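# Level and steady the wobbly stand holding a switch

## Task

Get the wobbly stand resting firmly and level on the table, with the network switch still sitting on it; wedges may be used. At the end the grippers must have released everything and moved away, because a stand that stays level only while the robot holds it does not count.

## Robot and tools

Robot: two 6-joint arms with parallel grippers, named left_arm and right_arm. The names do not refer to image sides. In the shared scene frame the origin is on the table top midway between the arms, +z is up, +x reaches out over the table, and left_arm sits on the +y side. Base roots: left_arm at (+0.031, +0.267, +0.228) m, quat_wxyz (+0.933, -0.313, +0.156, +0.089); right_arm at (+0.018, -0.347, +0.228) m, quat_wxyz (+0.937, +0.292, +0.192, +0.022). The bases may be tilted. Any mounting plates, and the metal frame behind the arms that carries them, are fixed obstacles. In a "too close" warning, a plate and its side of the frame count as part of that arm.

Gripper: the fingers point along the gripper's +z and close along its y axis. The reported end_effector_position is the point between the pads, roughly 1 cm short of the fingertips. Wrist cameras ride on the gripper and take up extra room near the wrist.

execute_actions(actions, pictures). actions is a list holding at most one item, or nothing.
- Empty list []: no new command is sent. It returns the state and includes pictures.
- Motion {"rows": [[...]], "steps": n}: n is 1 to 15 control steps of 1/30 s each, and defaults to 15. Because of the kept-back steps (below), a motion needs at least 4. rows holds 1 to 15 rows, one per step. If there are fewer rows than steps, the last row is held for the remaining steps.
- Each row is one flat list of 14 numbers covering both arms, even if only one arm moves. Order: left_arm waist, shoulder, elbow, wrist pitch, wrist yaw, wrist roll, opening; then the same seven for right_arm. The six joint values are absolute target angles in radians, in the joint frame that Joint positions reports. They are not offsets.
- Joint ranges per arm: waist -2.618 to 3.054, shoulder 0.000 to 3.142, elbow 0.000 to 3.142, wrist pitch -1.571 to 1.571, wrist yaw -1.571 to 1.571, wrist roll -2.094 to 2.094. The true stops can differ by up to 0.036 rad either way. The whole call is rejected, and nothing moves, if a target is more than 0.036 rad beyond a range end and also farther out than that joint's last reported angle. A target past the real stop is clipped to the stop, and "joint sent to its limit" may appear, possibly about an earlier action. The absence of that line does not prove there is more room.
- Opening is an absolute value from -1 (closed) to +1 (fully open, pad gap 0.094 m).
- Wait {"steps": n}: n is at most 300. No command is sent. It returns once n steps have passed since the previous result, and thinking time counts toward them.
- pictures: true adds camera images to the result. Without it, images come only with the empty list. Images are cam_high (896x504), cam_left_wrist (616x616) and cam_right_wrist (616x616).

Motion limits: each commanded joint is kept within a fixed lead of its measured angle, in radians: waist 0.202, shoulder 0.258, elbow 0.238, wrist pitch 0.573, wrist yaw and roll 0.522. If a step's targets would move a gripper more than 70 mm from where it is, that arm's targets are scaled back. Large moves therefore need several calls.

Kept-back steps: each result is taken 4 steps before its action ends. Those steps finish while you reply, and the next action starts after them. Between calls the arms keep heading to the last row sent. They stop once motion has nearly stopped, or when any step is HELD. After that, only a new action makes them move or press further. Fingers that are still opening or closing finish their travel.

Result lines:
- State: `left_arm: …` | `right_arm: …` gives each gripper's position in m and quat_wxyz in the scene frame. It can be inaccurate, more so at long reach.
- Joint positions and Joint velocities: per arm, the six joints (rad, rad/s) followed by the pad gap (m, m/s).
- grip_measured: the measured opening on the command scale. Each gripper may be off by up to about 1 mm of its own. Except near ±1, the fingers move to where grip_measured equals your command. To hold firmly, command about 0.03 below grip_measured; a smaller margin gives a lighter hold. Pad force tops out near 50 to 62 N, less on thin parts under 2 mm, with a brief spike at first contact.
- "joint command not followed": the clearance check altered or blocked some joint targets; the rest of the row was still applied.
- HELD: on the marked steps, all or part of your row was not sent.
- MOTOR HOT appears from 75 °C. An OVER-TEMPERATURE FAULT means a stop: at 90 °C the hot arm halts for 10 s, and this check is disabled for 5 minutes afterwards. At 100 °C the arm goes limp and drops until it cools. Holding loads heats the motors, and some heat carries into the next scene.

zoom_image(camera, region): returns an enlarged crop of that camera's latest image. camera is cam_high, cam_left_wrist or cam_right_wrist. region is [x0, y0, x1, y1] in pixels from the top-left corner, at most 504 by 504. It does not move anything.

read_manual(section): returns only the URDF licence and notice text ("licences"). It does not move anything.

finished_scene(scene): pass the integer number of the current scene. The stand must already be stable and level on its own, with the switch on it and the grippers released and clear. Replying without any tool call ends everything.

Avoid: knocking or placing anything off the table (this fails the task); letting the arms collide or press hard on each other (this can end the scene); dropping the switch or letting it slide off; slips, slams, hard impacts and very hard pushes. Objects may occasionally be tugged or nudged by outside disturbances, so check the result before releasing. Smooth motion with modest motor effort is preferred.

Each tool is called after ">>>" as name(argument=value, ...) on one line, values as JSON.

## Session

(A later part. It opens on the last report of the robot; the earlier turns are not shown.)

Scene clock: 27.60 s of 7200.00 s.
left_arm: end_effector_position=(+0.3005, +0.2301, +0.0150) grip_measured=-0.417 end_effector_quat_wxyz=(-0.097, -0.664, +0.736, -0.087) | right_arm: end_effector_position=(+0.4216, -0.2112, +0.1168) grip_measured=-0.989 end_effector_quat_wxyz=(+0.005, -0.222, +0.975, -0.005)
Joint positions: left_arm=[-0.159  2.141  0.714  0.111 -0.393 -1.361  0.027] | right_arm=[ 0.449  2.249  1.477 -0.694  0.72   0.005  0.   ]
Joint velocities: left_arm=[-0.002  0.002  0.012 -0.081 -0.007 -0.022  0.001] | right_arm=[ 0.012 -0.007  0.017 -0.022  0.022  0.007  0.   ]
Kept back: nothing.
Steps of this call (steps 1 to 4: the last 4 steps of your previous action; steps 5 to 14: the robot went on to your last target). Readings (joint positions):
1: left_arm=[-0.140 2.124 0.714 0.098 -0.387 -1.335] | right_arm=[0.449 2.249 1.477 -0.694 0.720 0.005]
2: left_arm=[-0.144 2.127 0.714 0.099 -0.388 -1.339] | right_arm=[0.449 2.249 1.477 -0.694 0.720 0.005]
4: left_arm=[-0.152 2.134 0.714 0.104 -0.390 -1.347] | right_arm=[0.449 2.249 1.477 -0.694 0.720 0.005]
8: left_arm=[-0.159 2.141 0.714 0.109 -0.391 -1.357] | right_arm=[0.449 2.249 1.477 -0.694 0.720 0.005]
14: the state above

>>> execute_actions(actions=[{"rows":[[-0.165,2.15,0.7,0.12,-0.4,-1.365,-0.38,0.448,2.262,1.45,-0.674,0.72,0,-1],[-0.165,2.14,0.7,0.11,-0.4,-1.365,-0.25,0.448,2.262,1.45,-0.674,0.72,0,-1],[-0.16,2.13,0.7,0.1,-0.39,-1.36,-0.1,0.448,2.262,1.45,-0.674,0.72,0,-1],[-0.158,2.12,0.7,0.09,-0.385,-1.355,0,0.448,2.262,1.45,-0.674,0.72,0,-1],[-0.15,2.11,0.7,0.084,-0.381,-1.345,0,0.448,2.262,1.45,-0.674,0.72,0,-1],[-0.14,2.1,0.7,0.078,-0.378,-1.335,0,0.448,2.262,1.45,-0.674,0.72,0,-1],[-0.13,2.09,0.7,0.072,-0.375,-1.325,0,0.448,2.262,1.45,-0.674,0.72,0,-1],[-0.12,2.08,0.7,0.066,-0.372,-1.315,0,0.448,2.262,1.45,-0.674,0.72,0,-1],[-0.11,2.07,0.7,0.06,-0.369,-1.304,0,0.448,2.262,1.45,-0.674,0.72,0,-1],[-0.1,2.062,0.7,0.054,-0.366,-1.293,0,0.448,2.262,1.45,-0.674,0.72,0,-1],[-0.09,2.054,0.7,0.049,-0.363,-1.283,0,0.448,2.262,1.45,-0.674,0.72,0,-1],[-0.08,2.046,0.7,0.044,-0.36,-1.273,0,0.448,2.262,1.45,-0.674,0.72,0,-1],[-0.07,2.04,0.7,0.039,-0.357,-1.263,0,0.448,2.262,1.45,-0.674,0.72,0,-1],[-0.062,2.036,0.7,0.035,-0.354,-1.253,0,0.448,2.262,1.45,-0.674,0.72,0,-1]],"steps":15}])

>>> execute_actions(actions=[{"steps":14}], pictures=true)

Scene clock: 28.67 s of 7200.00 s.
left_arm: end_effector_position=(+0.3071, +0.2493, +0.0169) grip_measured=-0.002 end_effector_quat_wxyz=(-0.093, -0.671, +0.730, -0.091) | right_arm: end_effector_position=(+0.4216, -0.2112, +0.1168) grip_measured=-0.989 end_effector_quat_wxyz=(+0.005, -0.222, +0.975, -0.005)
Joint positions: left_arm=[-0.111  2.084  0.714  0.089 -0.378 -1.322  0.047] | right_arm=[ 0.449  2.249  1.477 -0.694  0.72   0.005  0.   ]
Joint velocities: left_arm=[ 0.3   -0.305 -0.002 -0.022  0.007  0.227 -0.   ] | right_arm=[-0.007  0.002 -0.002  0.037 -0.037  0.037  0.   ]
Steps of this call (steps 1 to 21: the robot went on to your last target; steps 22 to 32: the first 11 steps of this action). Readings (joint positions):
22: left_arm=[-0.159 2.141 0.714 0.111 -0.393 -1.363] | right_arm=[0.449 2.249 1.477 -0.694 0.720 0.005]
23: left_arm=[-0.159 2.141 0.714 0.111 -0.393 -1.363] | right_arm=[0.449 2.249 1.477 -0.694 0.720 0.005]
25: left_arm=[-0.159 2.141 0.714 0.111 -0.393 -1.362] | right_arm=[0.449 2.249 1.477 -0.694 0.720 0.005]
29: left_arm=[-0.143 2.118 0.714 0.098 -0.383 -1.345] | right_arm=[0.449 2.249 1.477 -0.694 0.720 0.005]
32: the state above

Scene clock: 29.13 s of 7200.00 s.
left_arm: end_effector_position=(+0.3053, +0.2654, +0.0157) grip_measured=-0.002 end_effector_quat_wxyz=(-0.096, -0.665, +0.735, -0.089) | right_arm: end_effector_position=(+0.4216, -0.2112, +0.1168) grip_measured=-0.989 end_effector_quat_wxyz=(+0.005, -0.222, +0.975, -0.005)
Joint positions: left_arm=[-0.061  2.046  0.714  0.06  -0.362 -1.26   0.047] | right_arm=[ 0.449  2.249  1.477 -0.694  0.72   0.005  0.   ]
Joint velocities: left_arm=[-0.002  0.007 -0.007 -0.081 -0.066  0.022 -0.   ] | right_arm=[-0.017 -0.017 -0.022  0.007 -0.037  0.051 -0.   ]
Kept back: nothing.
Steps of this call (steps 1 to 4: the last 4 steps of your previous action; steps 5 to 14: the robot went on to your last target). Readings (joint positions):
1: left_arm=[-0.099 2.073 0.714 0.086 -0.376 -1.313] | right_arm=[0.449 2.249 1.477 -0.694 0.720 0.005]
2: left_arm=[-0.088 2.064 0.714 0.083 -0.374 -1.304] | right_arm=[0.449 2.249 1.477 -0.694 0.720 0.005]
4: left_arm=[-0.070 2.051 0.714 0.077 -0.371 -1.287] | right_arm=[0.449 2.249 1.477 -0.694 0.720 0.005]
8: left_arm=[-0.061 2.046 0.714 0.068 -0.367 -1.269] | right_arm=[0.449 2.249 1.477 -0.694 0.720 0.005]
14: the state above

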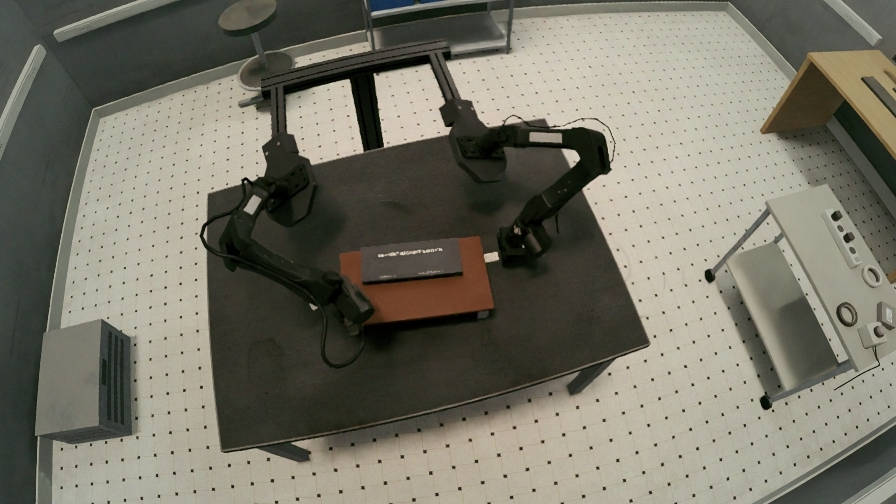

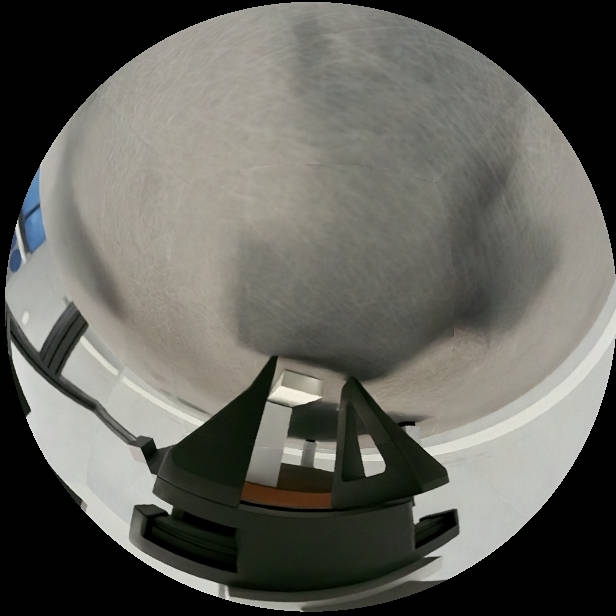

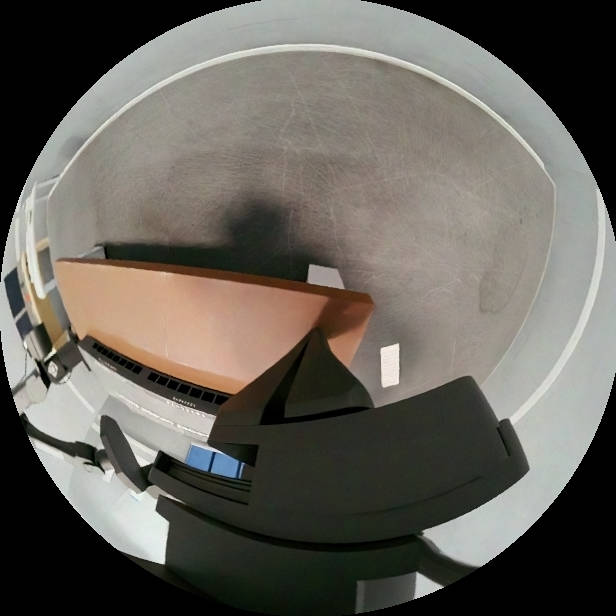

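>>> zoom_image(camera="cam_left_wrist", region=[240, 350, 360, 450])

Region (240, 350, 360, 450) of cam_left_wrist's 616x616 image, scaled by 4.200, with more detail than that image has.

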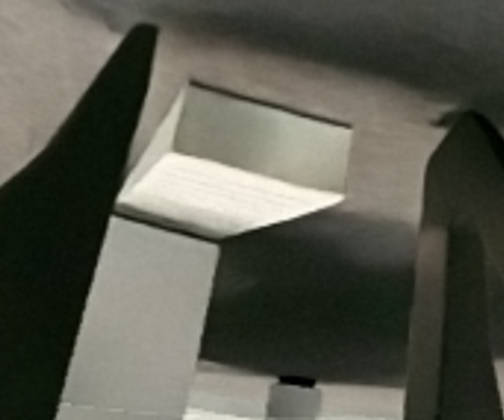

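>>> execute_actions(actions=[{"rows":[[-0.065,2.05,0.7,0.06,-0.37,-1.26,-0.2,0.448,2.262,1.45,-0.674,0.72,0,-1],[-0.068,2.055,0.7,0.065,-0.375,-1.262,-0.4,0.448,2.262,1.45,-0.674,0.72,0,-1],[-0.071,2.06,0.7,0.068,-0.378,-1.264,-0.6,0.448,2.262,1.45,-0.674,0.72,0,-1],[-0.073,2.064,0.7,0.07,-0.38,-1.266,-0.745,0.448,2.262,1.45,-0.674,0.72,0,-1],[-0.0752,2.0682,0.7,0.0713,-0.3807,-1.2657,-0.745,0.448,2.262,1.45,-0.674,0.72,0,-1],[-0.079,2.0718,0.7,0.0736,-0.3818,-1.2698,-0.745,0.448,2.262,1.45,-0.674,0.72,0,-1],[-0.0828,2.0754,0.7,0.0759,-0.3829,-1.2739,-0.745,0.448,2.262,1.45,-0.674,0.72,0,-1],[-0.0867,2.0791,0.7,0.0781,-0.3841,-1.2781,-0.745,0.448,2.262,1.45,-0.674,0.72,0,-1],[-0.0905,2.0827,0.7,0.0804,-0.3852,-1.2822,-0.745,0.448,2.262,1.45,-0.674,0.72,0,-1],[-0.0943,2.0863,0.7,0.0827,-0.3863,-1.2863,-0.745,0.448,2.262,1.45,-0.674,0.72,0,-1],[-0.0982,2.09,0.7,0.0849,-0.3875,-1.2905,-0.745,0.448,2.262,1.45,-0.674,0.72,0,-1],[-0.102,2.0936,0.7,0.0872,-0.3886,-1.2946,-0.745,0.448,2.262,1.45,-0.674,0.72,0,-1],[-0.1058,2.0972,0.7,0.0895,-0.3897,-1.2987,-0.745,0.448,2.262,1.45,-0.674,0.72,0,-1],[-0.1097,2.1009,0.7,0.0917,-0.3909,-1.3029,-0.745,0.448,2.262,1.45,-0.674,0.72,0,-1],[-0.1135,2.1045,0.7,0.094,-0.392,-1.307,-0.745,0.448,2.262,1.45,-0.674,0.72,0,-1]],"steps":15}])

>>> execute_actions(actions=[{"rows":[[-0.1173,2.1081,0.7,0.0963,-0.3931,-1.3111,-0.745,0.448,2.262,1.45,-0.674,0.72,0,-1],[-0.1212,2.1118,0.7,0.0985,-0.3943,-1.3153,-0.745,0.448,2.262,1.45,-0.674,0.72,0,-1],[-0.125,2.1154,0.7,0.1008,-0.3954,-1.3194,-0.745,0.448,2.262,1.45,-0.674,0.72,0,-1],[-0.1288,2.119,0.7,0.1031,-0.3965,-1.3235,-0.745,0.448,2.262,1.45,-0.674,0.72,0,-1],[-0.1327,2.1227,0.7,0.1053,-0.3977,-1.3277,-0.745,0.448,2.262,1.45,-0.674,0.72,0,-1],[-0.1365,2.1263,0.7,0.1076,-0.3988,-1.3318,-0.745,0.448,2.262,1.45,-0.674,0.72,0,-1]],"steps":15}])

Scene clock: 31.43 s of 7200.00 s.
left_arm: end_effector_position=(+0.3054, +0.2599, +0.0160) grip_measured=-0.743 end_effector_quat_wxyz=(-0.095, -0.663, +0.737, -0.089) | right_arm: end_effector_position=(+0.4216, -0.2112, +0.1168) grip_measured=-0.989 end_effector_quat_wxyz=(+0.005, -0.222, +0.975, -0.005)
Joint positions: left_arm=[-0.078  2.06   0.714  0.068 -0.369 -1.272  0.012] | right_arm=[ 0.449  2.249  1.477 -0.694  0.72   0.005  0.   ]
Joint velocities: left_arm=[-0.139  0.154 -0.002  0.022 -0.037 -0.11  -0.001] | right_arm=[-0.022  0.017  0.012  0.007 -0.066  0.007 -0.   ]
Steps of this call (steps 1 to 30: the robot went on to your last target; steps 31 to 58: nothing new was sent; steps 59 to 69: the first 11 steps of this action). Readings (joint positions):
59: left_arm=[-0.061 2.046 0.714 0.058 -0.361 -1.257] | right_arm=[0.449 2.249 1.477 -0.694 0.720 0.005]
60: left_arm=[-0.061 2.046 0.714 0.058 -0.361 -1.257] | right_arm=[0.449 2.249 1.477 -0.694 0.720 0.005]
62: left_arm=[-0.061 2.046 0.714 0.058 -0.362 -1.258] | right_arm=[0.449 2.249 1.477 -0.694 0.720 0.005]
66: left_arm=[-0.066 2.047 0.714 0.061 -0.367 -1.263] | right_arm=[0.449 2.249 1.477 -0.694 0.720 0.005]
69: the state above

Scene clock: 31.93 s of 7200.00 s.
left_arm: end_effector_position=(+0.3026, +0.2421, +0.0154) grip_measured=-0.743 end_effector_quat_wxyz=(-0.097, -0.662, +0.738, -0.088) | right_arm: end_effector_position=(+0.4216, -0.2112, +0.1168) grip_measured=-0.989 end_effector_quat_wxyz=(+0.005, -0.222, +0.975, -0.005)
Joint positions: left_arm=[-0.125  2.107  0.714  0.091 -0.382 -1.321  0.012] | right_arm=[ 0.449  2.249  1.477 -0.694  0.72   0.005  0.   ]
Joint velocities: left_arm=[ 0.002  0.002 -0.002 -0.022  0.037 -0.037 -0.001] | right_arm=[-0.017 -0.007 -0.007 -0.051  0.007  0.037 -0.002]
Steps of this call (steps 1 to 4: the last 4 steps of your previous action; steps 5 to 15: the first 11 steps of this action). Readings (joint positions):
5: left_arm=[-0.098 2.082 0.714 0.075 -0.374 -1.290] | right_arm=[0.449 2.249 1.477 -0.694 0.720 0.005]
6: left_arm=[-0.102 2.086 0.714 0.077 -0.375 -1.294] | right_arm=[0.449 2.249 1.477 -0.694 0.720 0.005]
8: left_arm=[-0.110 2.092 0.714 0.082 -0.378 -1.301] | right_arm=[0.449 2.249 1.477 -0.694 0.720 0.005]
12: left_arm=[-0.124 2.105 0.714 0.090 -0.381 -1.316] | right_arm=[0.449 2.249 1.477 -0.694 0.720 0.005]
15: the state above

No contact yet. Continue in small steps.

>>> execute_actions(actions=[{"rows":[[-0.1384,2.1281,0.7,0.1087,-0.3994,-1.3339,-0.745,0.448,2.262,1.45,-0.674,0.72,0,-1],[-0.1403,2.1299,0.7,0.1099,-0.3999,-1.3359,-0.745,0.448,2.262,1.45,-0.674,0.72,0,-1],[-0.1422,2.1318,0.7,0.111,-0.4005,-1.338,-0.745,0.448,2.262,1.45,-0.674,0.72,0,-1],[-0.1442,2.1336,0.7,0.1121,-0.4011,-1.3401,-0.745,0.448,2.262,1.45,-0.674,0.72,0,-1],[-0.1461,2.1354,0.7,0.1133,-0.4017,-1.3422,-0.745,0.448,2.262,1.45,-0.674,0.72,0,-1],[-0.148,2.1372,0.7,0.1144,-0.4022,-1.3442,-0.745,0.448,2.262,1.45,-0.674,0.72,0,-1],[-0.1499,2.139,0.7,0.1155,-0.4028,-1.3463,-0.745,0.448,2.262,1.45,-0.674,0.72,0,-1],[-0.1518,2.1408,0.7,0.1167,-0.4033,-1.3483,-0.745,0.448,2.262,1.45,-0.674,0.72,0,-1]],"steps":15}])

>>> execute_actions(actions=[{"steps":6}])

Scene clock: 32.50 s of 7200.00 s.
left_arm: end_effector_position=(+0.3030, +0.2376, +0.0153) grip_measured=-0.743 end_effector_quat_wxyz=(-0.095, -0.665, +0.736, -0.088) | right_arm: end_effector_position=(+0.4216, -0.2112, +0.1168) grip_measured=-0.989 end_effector_quat_wxyz=(+0.005, -0.222, +0.975, -0.005)
Joint positions: left_arm=[-0.14   2.12   0.714  0.104 -0.388 -1.339  0.012] | right_arm=[ 0.449  2.249  1.477 -0.694  0.72   0.005  0.   ]
Joint velocities: left_arm=[-0.012  0.051  0.002 -0.081 -0.007 -0.037 -0.   ] | right_arm=[-0.012 -0.007 -0.002  0.022 -0.022 -0.007  0.   ]
Steps of this call (steps 1 to 4: the last 4 steps of your previous action; steps 5 to 6: the robot went on to your last target; steps 7 to 17: the first 11 steps of this action). Readings (joint positions):
7: left_arm=[-0.125 2.107 0.714 0.095 -0.383 -1.326] | right_arm=[0.449 2.249 1.477 -0.694 0.720 0.005]
8: left_arm=[-0.125 2.107 0.714 0.096 -0.384 -1.327] | right_arm=[0.449 2.249 1.477 -0.694 0.720 0.005]
10: left_arm=[-0.127 2.107 0.714 0.097 -0.385 -1.329] | right_arm=[0.449 2.249 1.477 -0.694 0.720 0.005]
14: left_arm=[-0.135 2.113 0.714 0.103 -0.387 -1.335] | right_arm=[0.449 2.249 1.477 -0.694 0.720 0.005]
17: the state above

Scene clock: 32.70 s of 7200.00 s.
left_arm: end_effector_position=(+0.3027, +0.2375, +0.0150) grip_measured=-0.743 end_effector_quat_wxyz=(-0.096, -0.665, +0.735, -0.088) | right_arm: end_effector_position=(+0.4216, -0.2112, +0.1168) grip_measured=-0.989 end_effector_quat_wxyz=(+0.005, -0.222, +0.975, -0.005)
Joint positions: left_arm=[-0.14   2.121  0.714  0.104 -0.388 -1.342  0.012] | right_arm=[ 0.449  2.249  1.477 -0.694  0.72   0.005  0.   ]
Joint velocities: left_arm=[ 0.002 -0.002 -0.007 -0.007  0.066 -0.051 -0.   ] | right_arm=[-0.022 -0.017  0.002  0.066 -0.037  0.022 -0.   ]
Kept back: nothing.
Steps of this call (steps 1 to 4: the last 4 steps of your previous action; steps 5 to 6: the robot went on to your last target). Readings (joint positions):
1: left_arm=[-0.140 2.121 0.714 0.104 -0.388 -1.340] | right_arm=[0.449 2.249 1.477 -0.694 0.720 0.005]
2: left_arm=[-0.140 2.121 0.714 0.104 -0.388 -1.340] | right_arm=[0.449 2.249 1.477 -0.694 0.720 0.005]
4: left_arm=[-0.140 2.121 0.714 0.104 -0.388 -1.342] | right_arm=[0.449 2.249 1.477 -0.694 0.720 0.005]
6: the state above

>>> execute_actions(actions=[{"rows":[[-0.1537,2.1426,0.7,0.1178,-0.4039,-1.3504,-0.745,0.448,2.262,1.45,-0.674,0.72,0,-1],[-0.1557,2.1445,0.7,0.1189,-0.4045,-1.3525,-0.745,0.448,2.262,1.45,-0.674,0.72,0,-1],[-0.1576,2.1463,0.7,0.12,-0.405,-1.3545,-0.745,0.448,2.262,1.45,-0.674,0.72,0,-1],[-0.1595,2.1481,0.7,0.1212,-0.4056,-1.3566,-0.745,0.448,2.262,1.45,-0.674,0.72,0,-1],[-0.1614,2.1499,0.7,0.1223,-0.4062,-1.3587,-0.745,0.448,2.262,1.45,-0.674,0.72,0,-1],[-0.1633,2.1517,0.7,0.1235,-0.4067,-1.3607,-0.745,0.448,2.262,1.45,-0.674,0.72,0,-1],[-0.1652,2.1535,0.7,0.1246,-0.4073,-1.3628,-0.745,0.448,2.262,1.45,-0.674,0.72,0,-1],[-0.1672,2.1554,0.7,0.1257,-0.4079,-1.3649,-0.745,0.448,2.262,1.45,-0.674,0.72,0,-1]],"steps":15}])

>>> execute_actions(actions=[{"steps":6}])

Scene clock: 33.23 s of 7200.00 s.
left_arm: end_effector_position=(+0.3024, +0.2323, +0.0152) grip_measured=-0.743 end_effector_quat_wxyz=(-0.095, -0.665, +0.735, -0.088) | right_arm: end_effector_position=(+0.4216, -0.2112, +0.1168) grip_measured=-0.989 end_effector_quat_wxyz=(+0.005, -0.222, +0.975, -0.005)
Joint positions: left_arm=[-0.155  2.134  0.714  0.113 -0.392 -1.356  0.012] | right_arm=[ 0.449  2.249  1.477 -0.694  0.72   0.005  0.   ]
Joint velocities: left_arm=[-0.012  0.051 -0.012 -0.081 -0.022 -0.022 -0.001] | right_arm=[ 0.007  0.007 -0.017 -0.007  0.095 -0.007  0.001]
Steps of this call (steps 1 to 5: the robot went on to your last target; steps 6 to 16: the first 11 steps of this action). Readings (joint positions):
6: left_arm=[-0.140 2.121 0.714 0.105 -0.388 -1.343] | right_arm=[0.449 2.249 1.477 -0.694 0.720 0.005]
7: left_arm=[-0.140 2.121 0.714 0.105 -0.389 -1.344] | right_arm=[0.449 2.249 1.477 -0.694 0.720 0.005]
9: left_arm=[-0.142 2.121 0.714 0.106 -0.390 -1.346] | right_arm=[0.449 2.249 1.477 -0.694 0.720 0.005]
13: left_arm=[-0.151 2.127 0.714 0.112 -0.392 -1.352] | right_arm=[0.449 2.249 1.477 -0.694 0.720 0.005]
16: the state above

Scene clock: 33.43 s of 7200.00 s.
left_arm: end_effector_position=(+0.3021, +0.2320, +0.0150) grip_measured=-0.743 end_effector_quat_wxyz=(-0.095, -0.666, +0.735, -0.088) | right_arm: end_effector_position=(+0.4216, -0.2112, +0.1168) grip_measured=-0.989 end_effector_quat_wxyz=(+0.005, -0.222, +0.975, -0.005)
Joint positions: left_arm=[-0.155  2.136  0.714  0.114 -0.393 -1.359  0.012] | right_arm=[ 0.449  2.249  1.477 -0.694  0.72   0.005  0.   ]
Joint velocities: left_arm=[-0.002 -0.022 -0.012  0.037  0.022  0.007  0.   ] | right_arm=[-0.002  0.007  0.007 -0.007 -0.022 -0.022 -0.001]
Kept back: nothing.
Steps of this call (steps 1 to 4: the last 4 steps of your previous action; steps 5 to 6: the robot went on to your last target). Readings (joint positions):
1: left_arm=[-0.155 2.135 0.714 0.113 -0.392 -1.356] | right_arm=[0.449 2.249 1.477 -0.694 0.720 0.005]
2: left_arm=[-0.155 2.136 0.714 0.113 -0.392 -1.357] | right_arm=[0.449 2.249 1.477 -0.694 0.720 0.005]
4: left_arm=[-0.155 2.136 0.714 0.114 -0.393 -1.358] | right_arm=[0.449 2.249 1.477 -0.694 0.720 0.005]
6: the state above

>>> execute_actions(actions=[{"rows":[[-0.1691,2.1573,0.7,0.1268,-0.4084,-1.367,-0.745,0.448,2.262,1.45,-0.674,0.72,0,-1],[-0.171,2.1592,0.7,0.1278,-0.409,-1.369,-0.745,0.448,2.262,1.45,-0.674,0.72,0,-1],[-0.1729,2.1611,0.7,0.1288,-0.4095,-1.371,-0.745,0.448,2.262,1.45,-0.674,0.72,0,-1],[-0.1748,2.163,0.7,0.1298,-0.41,-1.373,-0.745,0.448,2.262,1.45,-0.674,0.72,0,-1],[-0.1767,2.1649,0.7,0.1308,-0.4105,-1.375,-0.745,0.448,2.262,1.45,-0.674,0.72,0,-1],[-0.1786,2.1668,0.7,0.1318,-0.411,-1.377,-0.745,0.448,2.262,1.45,-0.674,0.72,0,-1],[-0.1805,2.1687,0.7,0.1328,-0.4115,-1.379,-0.745,0.448,2.262,1.45,-0.674,0.72,0,-1],[-0.1824,2.1706,0.7,0.1338,-0.412,-1.381,-0.745,0.448,2.262,1.45,-0.674,0.72,0,-1]],"steps":15}])

>>> execute_actions(actions=[{"steps":6}], pictures=true)

Scene clock: 34.10 s of 7200.00 s.
left_arm: end_effector_position=(+0.3012, +0.2268, +0.0150) grip_measured=-0.743 end_effector_quat_wxyz=(-0.095, -0.665, +0.736, -0.088) | right_arm: end_effector_position=(+0.4216, -0.2112, +0.1168) grip_measured=-0.989 end_effector_quat_wxyz=(+0.005, -0.222, +0.975, -0.005)
Joint positions: left_arm=[-0.17   2.15   0.714  0.122 -0.397 -1.372  0.012] | right_arm=[ 0.449  2.249  1.477 -0.694  0.72   0.005  0.   ]
Joint velocities: left_arm=[-0.002  0.046  0.012 -0.022 -0.051 -0.022 -0.   ] | right_arm=[-0.012  0.007  0.012  0.007  0.007  0.037  0.001]
Steps of this call (steps 1 to 9: the robot went on to your last target; steps 10 to 20: the first 11 steps of this action). Readings (joint positions):
10: left_arm=[-0.155 2.136 0.714 0.114 -0.393 -1.360] | right_arm=[0.449 2.249 1.477 -0.694 0.720 0.005]
11: left_arm=[-0.155 2.136 0.714 0.114 -0.393 -1.360] | right_arm=[0.449 2.249 1.477 -0.694 0.720 0.005]
13: left_arm=[-0.157 2.136 0.714 0.116 -0.394 -1.363] | right_arm=[0.449 2.249 1.477 -0.694 0.720 0.005]
17: left_arm=[-0.166 2.142 0.714 0.121 -0.396 -1.369] | right_arm=[0.449 2.249 1.477 -0.694 0.720 0.005]
20: the state above

Scene clock: 34.30 s of 7200.00 s.
left_arm: end_effector_position=(+0.3011, +0.2268, +0.0148) grip_measured=-0.743 end_effector_quat_wxyz=(-0.095, -0.666, +0.735, -0.087) | right_arm: end_effector_position=(+0.4216, -0.2112, +0.1168) grip_measured=-0.989 end_effector_quat_wxyz=(+0.005, -0.222, +0.975, -0.005)
Joint positions: left_arm=[-0.17   2.151  0.714  0.122 -0.398 -1.374  0.012] | right_arm=[ 0.449  2.249  1.477 -0.694  0.72   0.005  0.   ]
Joint velocities: left_arm=[-0.002 -0.002 -0.007 -0.022  0.066 -0.022  0.001] | right_arm=[-0.012  0.007  0.007 -0.007 -0.051  0.007  0.   ]
Kept back: nothing.
Steps of this call (steps 1 to 4: the last 4 steps of your previous action; steps 5 to 6: the robot went on to your last target). Readings (joint positions):
1: left_arm=[-0.170 2.151 0.714 0.122 -0.398 -1.373] | right_arm=[0.449 2.249 1.477 -0.694 0.720 0.005]
2: left_arm=[-0.170 2.151 0.714 0.122 -0.398 -1.373] | right_arm=[0.449 2.249 1.477 -0.694 0.720 0.005]
4: left_arm=[-0.170 2.151 0.714 0.122 -0.398 -1.374] | right_arm=[0.449 2.249 1.477 -0.694 0.720 0.005]
6: the state above

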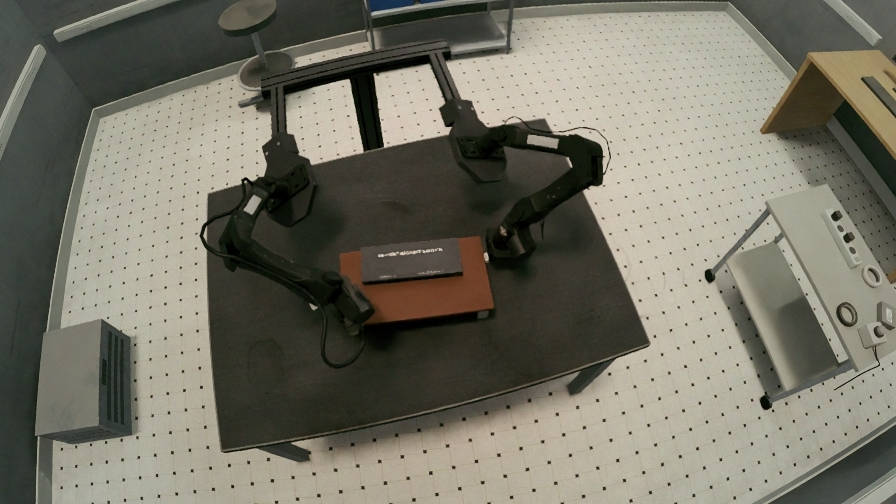

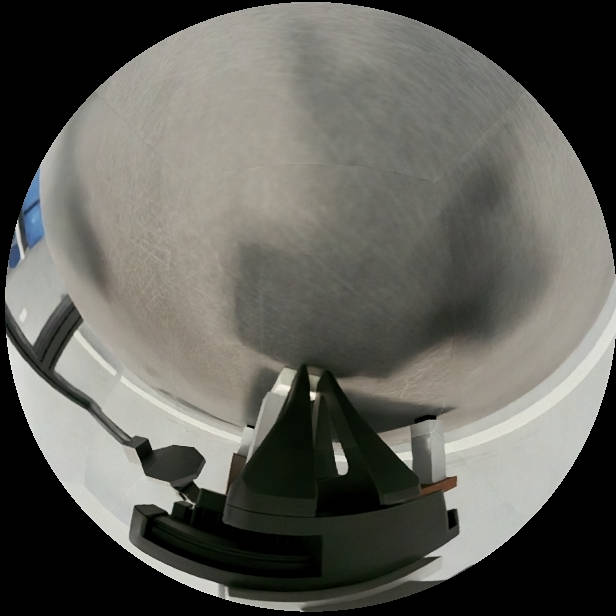

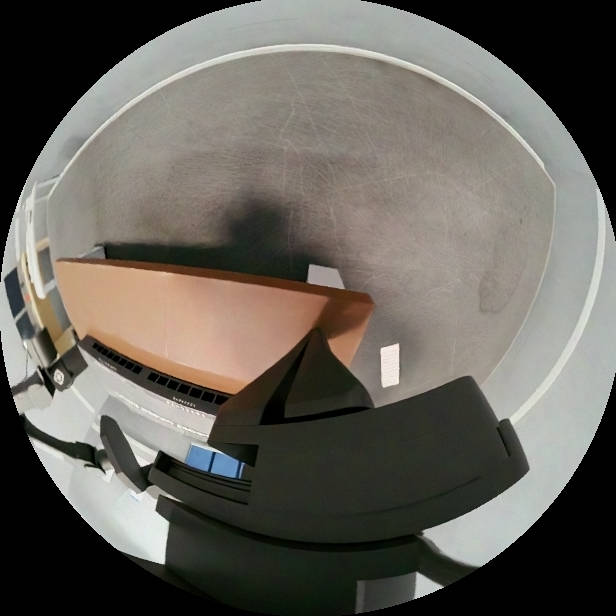

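>>> execute_actions(actions=[{"rows":[[-0.1843,2.1724,0.7,0.1349,-0.4125,-1.383,-0.745,0.448,2.262,1.45,-0.674,0.72,0,-1],[-0.1862,2.1742,0.7,0.136,-0.413,-1.385,-0.745,0.448,2.262,1.45,-0.674,0.72,0,-1],[-0.1881,2.176,0.7,0.1371,-0.4135,-1.387,-0.745,0.448,2.262,1.45,-0.674,0.72,0,-1],[-0.19,2.1778,0.7,0.1382,-0.414,-1.389,-0.745,0.448,2.262,1.45,-0.674,0.72,0,-1],[-0.1919,2.1796,0.7,0.1393,-0.4145,-1.391,-0.745,0.448,2.262,1.45,-0.674,0.72,0,-1],[-0.1938,2.1814,0.7,0.1404,-0.415,-1.393,-0.745,0.448,2.262,1.45,-0.674,0.72,0,-1],[-0.1957,2.1832,0.7,0.1415,-0.4155,-1.395,-0.745,0.448,2.262,1.45,-0.674,0.72,0,-1],[-0.1976,2.185,0.7,0.1426,-0.416,-1.397,-0.745,0.448,2.262,1.45,-0.674,0.72,0,-1]],"steps":15}])

>>> execute_actions(actions=[{"steps":6}])

Scene clock: 34.90 s of 7200.00 s.
left_arm: end_effector_position=(+0.3022, +0.2258, +0.0148) grip_measured=-0.743 end_effector_quat_wxyz=(-0.087, -0.668, +0.734, -0.083) | right_arm: end_effector_position=(+0.4216, -0.2112, +0.1168) grip_measured=-0.989 end_effector_quat_wxyz=(+0.005, -0.222, +0.975, -0.005)
Joint positions: left_arm=[-0.182  2.158  0.714  0.133 -0.416 -1.387  0.012] | right_arm=[ 0.449  2.249  1.477 -0.694  0.72   0.005  0.   ]
Joint velocities: left_arm=[-0.007  0.007  0.002 -0.066 -0.007 -0.066  0.   ] | right_arm=[ 0.012 -0.012 -0.007  0.007  0.066 -0.037 -0.002]
Steps of this call (steps 1 to 7: the robot went on to your last target; steps 8 to 18: the first 11 steps of this action). Readings (joint positions):
8: left_arm=[-0.170 2.151 0.714 0.122 -0.398 -1.375] | right_arm=[0.449 2.249 1.477 -0.694 0.720 0.005]
9: left_arm=[-0.170 2.151 0.714 0.123 -0.398 -1.376] | right_arm=[0.449 2.249 1.477 -0.694 0.720 0.005]
11: left_arm=[-0.173 2.151 0.714 0.124 -0.400 -1.379] | right_arm=[0.449 2.249 1.477 -0.694 0.720 0.005]
15: left_arm=[-0.180 2.154 0.714 0.128 -0.408 -1.384] | right_arm=[0.449 2.249 1.477 -0.694 0.720 0.005]
18: the state above

Scene clock: 35.10 s of 7200.00 s.
left_arm: end_effector_position=(+0.3021, +0.2260, +0.0145) grip_measured=-0.743 end_effector_quat_wxyz=(-0.087, -0.669, +0.733, -0.083) | right_arm: end_effector_position=(+0.4216, -0.2112, +0.1168) grip_measured=-0.989 end_effector_quat_wxyz=(+0.005, -0.222, +0.975, -0.005)
Joint positions: left_arm=[-0.182  2.16   0.714  0.135 -0.418 -1.39   0.012] | right_arm=[ 0.449  2.249  1.477 -0.694  0.72   0.005  0.   ]
Joint velocities: left_arm=[ 0.002  0.012 -0.007  0.066  0.007 -0.051 -0.   ] | right_arm=[ 0.002 -0.007  0.017 -0.007  0.007  0.007 -0.001]
Kept back: nothing.
Steps of this call (steps 1 to 4: the last 4 steps of your previous action; steps 5 to 6: the robot went on to your last target). Readings (joint positions):
1: left_arm=[-0.182 2.159 0.714 0.134 -0.417 -1.388] | right_arm=[0.449 2.249 1.477 -0.694 0.720 0.005]
2: left_arm=[-0.182 2.159 0.714 0.134 -0.417 -1.389] | right_arm=[0.449 2.249 1.477 -0.694 0.720 0.005]
4: left_arm=[-0.182 2.160 0.714 0.135 -0.417 -1.390] | right_arm=[0.449 2.249 1.477 -0.694 0.720 0.005]
6: the state above

>>> execute_actions(actions=[{"rows":[[-0.1976,2.178,0.7,0.1426,-0.41,-1.397,-0.745,0.448,2.262,1.45,-0.674,0.72,0,-1],[-0.1976,2.178,0.7,0.1426,-0.404,-1.397,-0.745,0.448,2.262,1.45,-0.674,0.72,0,-1],[-0.1976,2.178,0.7,0.1426,-0.398,-1.397,-0.745,0.448,2.262,1.45,-0.674,0.72,0,-1],[-0.1976,2.178,0.7,0.1426,-0.392,-1.397,-0.745,0.448,2.262,1.45,-0.674,0.72,0,-1],[-0.1976,2.178,0.7,0.1426,-0.386,-1.397,-0.745,0.448,2.262,1.45,-0.674,0.72,0,-1],[-0.1976,2.178,0.7,0.1426,-0.38,-1.397,-0.745,0.448,2.262,1.45,-0.674,0.72,0,-1]],"steps":15}])

Scene clock: 35.67 s of 7200.00 s.
left_arm: end_effector_position=(+0.3022, +0.2258, +0.0146) grip_measured=-0.743 end_effector_quat_wxyz=(-0.087, -0.669, +0.733, -0.083) | right_arm: end_effector_position=(+0.4216, -0.2112, +0.1168) grip_measured=-0.989 end_effector_quat_wxyz=(+0.005, -0.222, +0.975, -0.005)
Joint positions: left_arm=[-0.182  2.16   0.714  0.135 -0.417 -1.391  0.012] | right_arm=[ 0.449  2.249  1.477 -0.694  0.72   0.005  0.   ]
Joint velocities: left_arm=[-0.007  0.002  0.012 -0.037 -0.022 -0.022 -0.   ] | right_arm=[-0.022 -0.002 -0.007 -0.022 -0.11   0.037  0.001]
Steps of this call (steps 1 to 6: the robot went on to your last target; steps 7 to 17: the first 11 steps of this action). Readings (joint positions):
7: left_arm=[-0.182 2.160 0.714 0.135 -0.418 -1.391] | right_arm=[0.449 2.249 1.477 -0.694 0.720 0.005]
8: left_arm=[-0.182 2.160 0.714 0.135 -0.418 -1.391] | right_arm=[0.449 2.249 1.477 -0.694 0.720 0.005]
10: left_arm=[-0.182 2.160 0.714 0.135 -0.418 -1.391] | right_arm=[0.449 2.249 1.477 -0.694 0.720 0.005]
14: left_arm=[-0.182 2.160 0.714 0.135 -0.417 -1.391] | right_arm=[0.449 2.249 1.477 -0.694 0.720 0.005]
17: the state above

>>> execute_actions(actions=[{"rows":[[-0.1976,2.178,0.7,0.1426,-0.372,-1.397,-0.745,0.448,2.262,1.45,-0.674,0.72,0,-1],[-0.1976,2.178,0.7,0.1426,-0.364,-1.397,-0.745,0.448,2.262,1.45,-0.674,0.72,0,-1],[-0.1976,2.178,0.7,0.1426,-0.356,-1.397,-0.745,0.448,2.262,1.45,-0.674,0.72,0,-1],[-0.1976,2.178,0.7,0.1426,-0.348,-1.397,-0.745,0.448,2.262,1.45,-0.674,0.72,0,-1],[-0.1976,2.178,0.7,0.1426,-0.34,-1.397,-0.745,0.448,2.262,1.45,-0.674,0.72,0,-1]],"steps":14}])

Scene clock: 38.53 s of 7200.00 s.
left_arm: end_effector_position=(+0.3023, +0.2248, +0.0148) grip_measured=-0.743 end_effector_quat_wxyz=(-0.089, -0.669, +0.733, -0.085) | right_arm: end_effector_position=(+0.4216, -0.2112, +0.1168) grip_measured=-0.989 end_effector_quat_wxyz=(+0.005, -0.222, +0.975, -0.005)
Joint positions: left_arm=[-0.182  2.16   0.714  0.135 -0.411 -1.391  0.012] | right_arm=[ 0.449  2.249  1.477 -0.694  0.72   0.005  0.   ]
Joint velocities: left_arm=[-0.012  0.007 -0.012  0.037  0.007 -0.007 -0.   ] | right_arm=[ 0.012 -0.022 -0.007  0.022 -0.007  0.051 -0.   ]
Steps of this call (steps 1 to 4: the last 4 steps of your previous action; steps 5 to 15: the robot went on to your last target; steps 16 to 76: nothing new was sent; steps 77 to 86: the first 10 steps of this action). Readings (joint positions):
77: left_arm=[-0.182 2.160 0.714 0.135 -0.416 -1.391] | right_arm=[0.449 2.249 1.477 -0.694 0.720 0.005]
78: left_arm=[-0.182 2.160 0.714 0.135 -0.415 -1.391] | right_arm=[0.449 2.249 1.477 -0.694 0.720 0.005]
80: left_arm=[-0.182 2.160 0.714 0.135 -0.412 -1.391] | right_arm=[0.449 2.249 1.477 -0.694 0.720 0.005]
84: left_arm=[-0.182 2.160 0.714 0.135 -0.411 -1.391] | right_arm=[0.449 2.249 1.477 -0.694 0.720 0.005]
86: the state above

>>> execute_actions(actions=[{"rows":[[-0.19,2.17,0.7,0.14,-0.37,-1.395,-0.745,0.452,2.255,1.465,-0.685,0.72,0,-1],[-0.19,2.17,0.7,0.14,-0.39,-1.395,-0.745,0.456,2.25,1.475,-0.695,0.72,0,-1],[-0.19,2.17,0.7,0.14,-0.4,-1.395,-0.745,0.46,2.245,1.485,-0.705,0.72,0,-1],[-0.19,2.17,0.7,0.14,-0.4,-1.395,-0.745,0.464,2.24,1.492,-0.712,0.72,0,-1],[-0.19,2.17,0.7,0.14,-0.4,-1.395,-0.745,0.468,2.235,1.498,-0.72,0.72,0,-1],[-0.19,2.17,0.7,0.14,-0.4,-1.395,-0.745,0.472,2.23,1.504,-0.728,0.72,0,-1],[-0.19,2.17,0.7,0.14,-0.4,-1.395,-0.745,0.476,2.23,1.51,-0.736,0.72,0,-1],[-0.19,2.17,0.7,0.14,-0.4,-1.395,-0.745,0.48,2.23,1.516,-0.745,0.72,0,-1],[-0.19,2.17,0.7,0.14,-0.4,-1.395,-0.745,0.484,2.23,1.522,-0.755,0.72,0,-1],[-0.19,2.17,0.7,0.14,-0.4,-1.395,-0.745,0.488,2.23,1.53,-0.767,0.72,0,-1],[-0.19,2.17,0.7,0.14,-0.4,-1.395,-0.745,0.493,2.23,1.54,-0.78,0.72,0,-1],[-0.19,2.17,0.7,0.14,-0.4,-1.395,-0.745,0.5,2.23,1.55,-0.8,0.72,0,-1],[-0.19,2.17,0.7,0.14,-0.4,-1.395,-0.745,0.507,2.225,1.56,-0.82,0.72,0,-1],[-0.19,2.17,0.7,0.14,-0.4,-1.395,-0.745,0.514,2.22,1.57,-0.84,0.72,0,-1],[-0.19,2.17,0.7,0.14,-0.4,-1.395,-0.745,0.52,2.215,1.58,-0.86,0.72,0,-1]],"steps":15}])

>>> execute_actions(actions=[{"rows":[[-0.18,2.15,0.71,0.13,-0.42,-1.39,-0.745,0.52,2.2,1.58,-0.86,0.72,0,-1],[-0.172,2.135,0.71,0.12,-0.42,-1.38,-0.745,0.52,2.18,1.58,-0.86,0.72,0,-1],[-0.162,2.12,0.71,0.11,-0.42,-1.37,-0.745,0.52,2.15,1.58,-0.86,0.72,0,-1],[-0.15,2.105,0.71,0.1,-0.41,-1.36,-0.745,0.52,2.12,1.58,-0.86,0.72,0,-1],[-0.138,2.09,0.71,0.09,-0.4,-1.345,-0.745,0.5,2.08,1.57,-0.86,0.72,0,-1],[-0.125,2.07,0.71,0.075,-0.39,-1.33,-0.6,0.47,2.04,1.55,-0.86,0.72,0,-1],[-0.11,2.05,0.71,0.06,-0.38,-1.315,-0.4,0.43,2.0,1.53,-0.86,0.7,0,-1],[-0.095,2.03,0.715,0.045,-0.37,-1.3,-0.2,0.39,1.96,1.5,-0.86,0.68,0,-1],[-0.08,2.01,0.72,0.03,-0.36,-1.28,0,0.35,1.92,1.47,-0.86,0.66,0,-1],[-0.06,1.99,0.725,0.015,-0.355,-1.26,0.2,0.3,1.88,1.44,-0.86,0.64,0,-1],[-0.04,1.97,0.73,0,-0.35,-1.24,0.4,0.25,1.84,1.41,-0.86,0.62,0,-1],[-0.02,1.95,0.74,-0.02,-0.345,-1.22,0.4,0.2,1.8,1.38,-0.86,0.6,0,-1],[0,1.93,0.75,-0.04,-0.34,-1.2,0.4,0.15,1.77,1.35,-0.86,0.58,0,-1],[0.02,1.91,0.76,-0.06,-0.335,-1.18,0.4,0.1,1.74,1.32,-0.86,0.56,0,-1],[0.04,1.89,0.77,-0.08,-0.33,-1.16,0.4,0.05,1.72,1.3,-0.86,0.54,0,-1]],"steps":15}])

>>> execute_actions(actions=[{"steps":20}], pictures=true)

Scene clock: 39.40 s of 7200.00 s.
left_arm: end_effector_position=(+0.3023, +0.2252, +0.0147) grip_measured=-0.743 end_effector_quat_wxyz=(-0.088, -0.669, +0.733, -0.085) | right_arm: end_effector_position=(+0.4211, -0.2119, +0.1213) grip_measured=-0.989 end_effector_quat_wxyz=(+0.001, -0.230, +0.973, -0.006)
Joint positions: left_arm=[-0.182  2.16   0.714  0.135 -0.413 -1.391  0.012] | right_arm=[ 0.455  2.248  1.492 -0.729  0.721  0.005  0.   ]
Joint velocities: left_arm=[-0.007 -0.002  0.002  0.007  0.037 -0.081 -0.001] | right_arm=[ 0.081 -0.002  0.193 -0.33  -0.022 -0.022  0.   ]
Steps of this call (steps 1 to 4: the last 4 steps of your previous action; steps 5 to 15: the robot went on to your last target; steps 16 to 26: the first 11 steps of this action). Readings (joint positions):
16: left_arm=[-0.182 2.160 0.714 0.135 -0.411 -1.391] | right_arm=[0.449 2.249 1.477 -0.694 0.720 0.005]
17: left_arm=[-0.182 2.160 0.714 0.135 -0.412 -1.391] | right_arm=[0.449 2.249 1.477 -0.694 0.720 0.005]
19: left_arm=[-0.182 2.160 0.714 0.135 -0.413 -1.391] | right_arm=[0.450 2.248 1.477 -0.694 0.721 0.005]
23: left_arm=[-0.182 2.160 0.714 0.135 -0.413 -1.391] | right_arm=[0.451 2.248 1.480 -0.701 0.721 0.005]
26: the state above

Scene clock: 39.90 s of 7200.00 s.
left_arm: end_effector_position=(+0.3174, +0.2708, +0.0221) grip_measured=+0.297 end_effector_quat_wxyz=(-0.077, -0.686, +0.717, -0.093) | right_arm: end_effector_position=(+0.4654, -0.3096, +0.1892) grip_measured=-0.989 end_effector_quat_wxyz=(+0.047, -0.123, +0.991, +0.020)
Joint positions: left_arm=[-0.074  2.017  0.714  0.073 -0.379 -1.308  0.061] | right_arm=[ 0.349  1.921  1.485 -0.829  0.67   0.004  0.   ]
Joint velocities: left_arm=[ 0.51  -0.632 -0.007 -0.286  0.139  0.432  0.205] | right_arm=[-1.473 -1.399 -0.632  0.051 -0.359 -0.081 -0.001]
Steps of this call (steps 1 to 4: the last 4 steps of your previous action; steps 5 to 15: the first 11 steps of this action). Readings (joint positions):
5: left_arm=[-0.182 2.160 0.714 0.135 -0.414 -1.391] | right_arm=[0.482 2.243 1.539 -0.792 0.721 0.005]
6: left_arm=[-0.181 2.159 0.714 0.135 -0.414 -1.390] | right_arm=[0.489 2.235 1.542 -0.801 0.721 0.005]
8: left_arm=[-0.173 2.148 0.714 0.129 -0.413 -1.383] | right_arm=[0.498 2.204 1.542 -0.818 0.720 0.005]
12: left_arm=[-0.124 2.084 0.714 0.101 -0.397 -1.349] | right_arm=[0.465 2.071 1.537 -0.833 0.702 0.004]
15: the state above

Scene clock: 40.57 s of 7200.00 s.
left_arm: end_effector_position=(+0.3263, +0.3221, +0.0287) grip_measured=+0.398 end_effector_quat_wxyz=(-0.074, -0.680, +0.724, -0.094) | right_arm: end_effector_position=(+0.4096, -0.4216, +0.1463) grip_measured=-0.989 end_effector_quat_wxyz=(-0.042, -0.002, +0.999, +0.025)
Joint positions: left_arm=[ 0.046  1.892  0.762 -0.055 -0.338 -1.166  0.066] | right_arm=[ 0.035  1.727  1.313 -0.85   0.555  0.004  0.   ]
Joint velocities: left_arm=[-0.002  0.002  0.002  0.037  0.037 -0.066 -0.001] | right_arm=[ 0.012 -0.002  0.012  0.037 -0.051 -0.037 -0.001]
Kept back: nothing.
Steps of this call (steps 1 to 4: the last 4 steps of your previous action; steps 5 to 20: the robot went on to your last target). Readings (joint positions):
1: left_arm=[-0.056 1.996 0.715 0.059 -0.373 -1.292] | right_arm=[0.293 1.874 1.461 -0.828 0.659 0.004]
2: left_arm=[-0.036 1.976 0.720 0.043 -0.367 -1.275] | right_arm=[0.232 1.831 1.434 -0.827 0.648 0.004]
4: left_arm=[0.005 1.938 0.735 0.009 -0.357 -1.239] | right_arm=[0.111 1.762 1.378 -0.827 0.625 0.004]
8: left_arm=[0.046 1.894 0.760 -0.018 -0.353 -1.195] | right_arm=[-0.001 1.727 1.323 -0.846 0.604 0.004]
20: the state above

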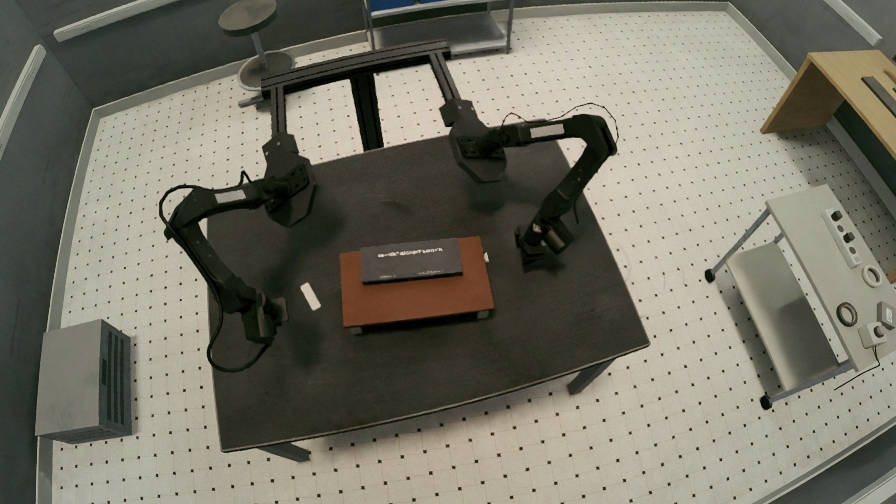

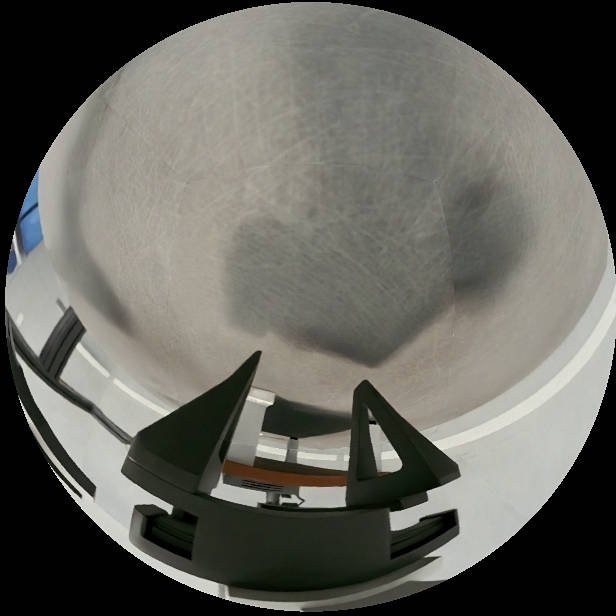

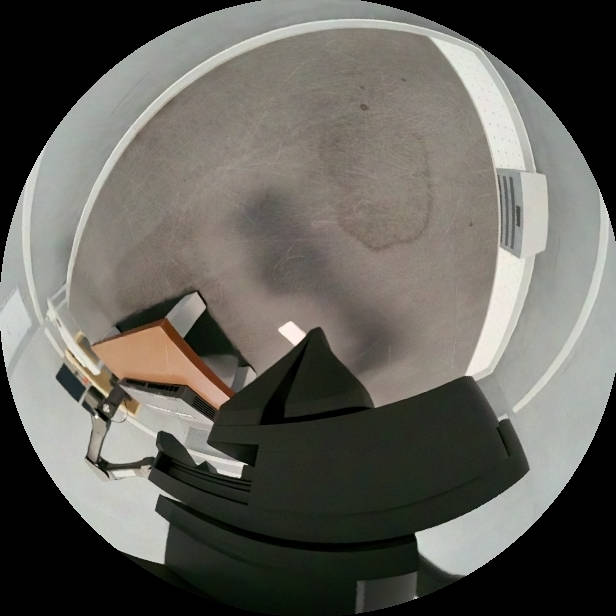

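>>> execute_actions(actions=[{"rows":[[0.06,1.86,0.78,-0.1,-0.33,-1.15,0.4,0.05,1.72,1.3,-0.86,0.54,0,-1],[0.08,1.83,0.79,-0.13,-0.32,-1.13,0.4,0.05,1.72,1.3,-0.86,0.54,0,-1],[0.1,1.8,0.8,-0.16,-0.31,-1.11,0.4,0.05,1.72,1.3,-0.86,0.54,0,-1],[0.12,1.77,0.81,-0.19,-0.3,-1.09,0.4,0.05,1.72,1.3,-0.86,0.54,0,-1],[0.14,1.74,0.82,-0.22,-0.3,-1.07,0.4,0.05,1.72,1.3,-0.86,0.54,0,-1],[0.16,1.71,0.83,-0.25,-0.3,-1.05,0.4,0.05,1.72,1.3,-0.86,0.54,0,-1],[0.18,1.68,0.84,-0.28,-0.3,-1.05,0.4,0.05,1.72,1.3,-0.86,0.54,0,-1],[0.2,1.65,0.85,-0.3,-0.3,-1.05,0.4,0.05,1.72,1.3,-0.86,0.54,0,-1]],"steps":15}], pictures=true)

Scene clock: 41.30 s of 7200.00 s.
left_arm: end_effector_position=(+0.3406, +0.4186, +0.0613) grip_measured=+0.398 end_effector_quat_wxyz=(-0.025, -0.717, +0.691, -0.089) | right_arm: end_effector_position=(+0.4096, -0.4211, +0.1463) grip_measured=-0.989 end_effector_quat_wxyz=(-0.042, -0.002, +0.999, +0.026)
Joint positions: left_arm=[ 0.205  1.653  0.842 -0.223 -0.308 -1.074  0.066] | right_arm=[ 0.035  1.727  1.313 -0.85   0.552  0.004  0.   ]
Joint velocities: left_arm=[ 0.134 -0.388  0.237 -0.007 -0.051  0.154 -0.001] | right_arm=[-0.007 -0.002 -0.022 -0.037  0.037  0.007 -0.002]
Steps of this call (steps 1 to 11: the robot went on to your last target; steps 12 to 22: the first 11 steps of this action). Readings (joint positions):
12: left_arm=[0.047 1.891 0.762 -0.060 -0.336 -1.163] | right_arm=[0.035 1.727 1.313 -0.850 0.553 0.004]
13: left_arm=[0.052 1.883 0.762 -0.070 -0.332 -1.158] | right_arm=[0.035 1.727 1.313 -0.850 0.553 0.004]
15: left_arm=[0.078 1.849 0.767 -0.109 -0.319 -1.139] | right_arm=[0.035 1.727 1.313 -0.850 0.553 0.004]
19: left_arm=[0.164 1.726 0.809 -0.199 -0.308 -1.092] | right_arm=[0.035 1.727 1.313 -0.850 0.552 0.004]
22: the state above

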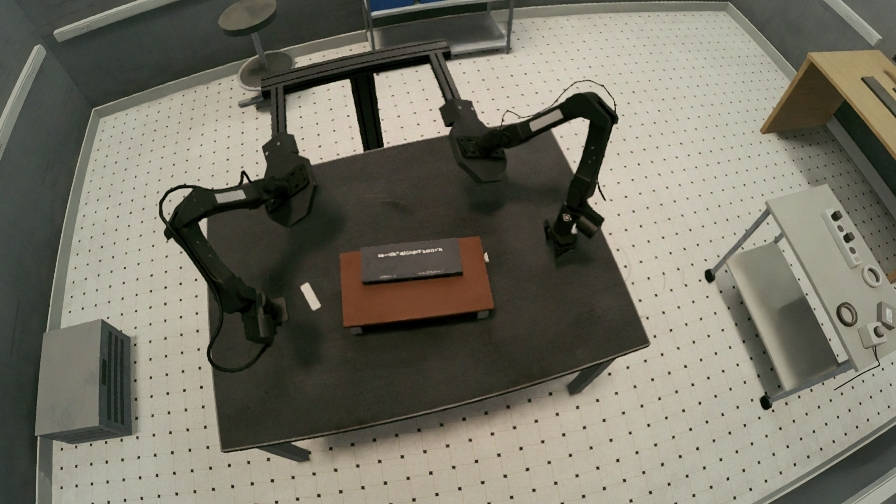

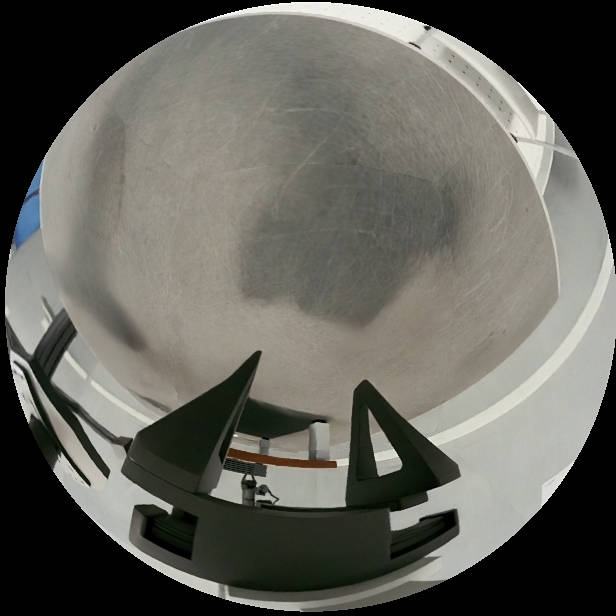

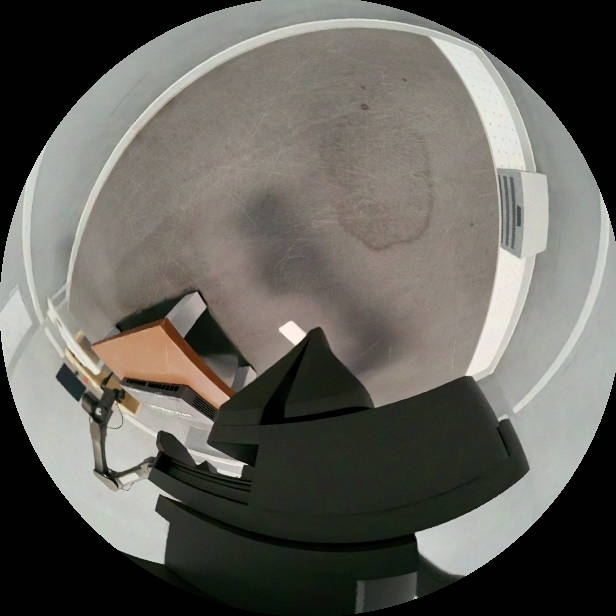

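>>> finished_scene(scene=2)

The scene is finished: the task was done.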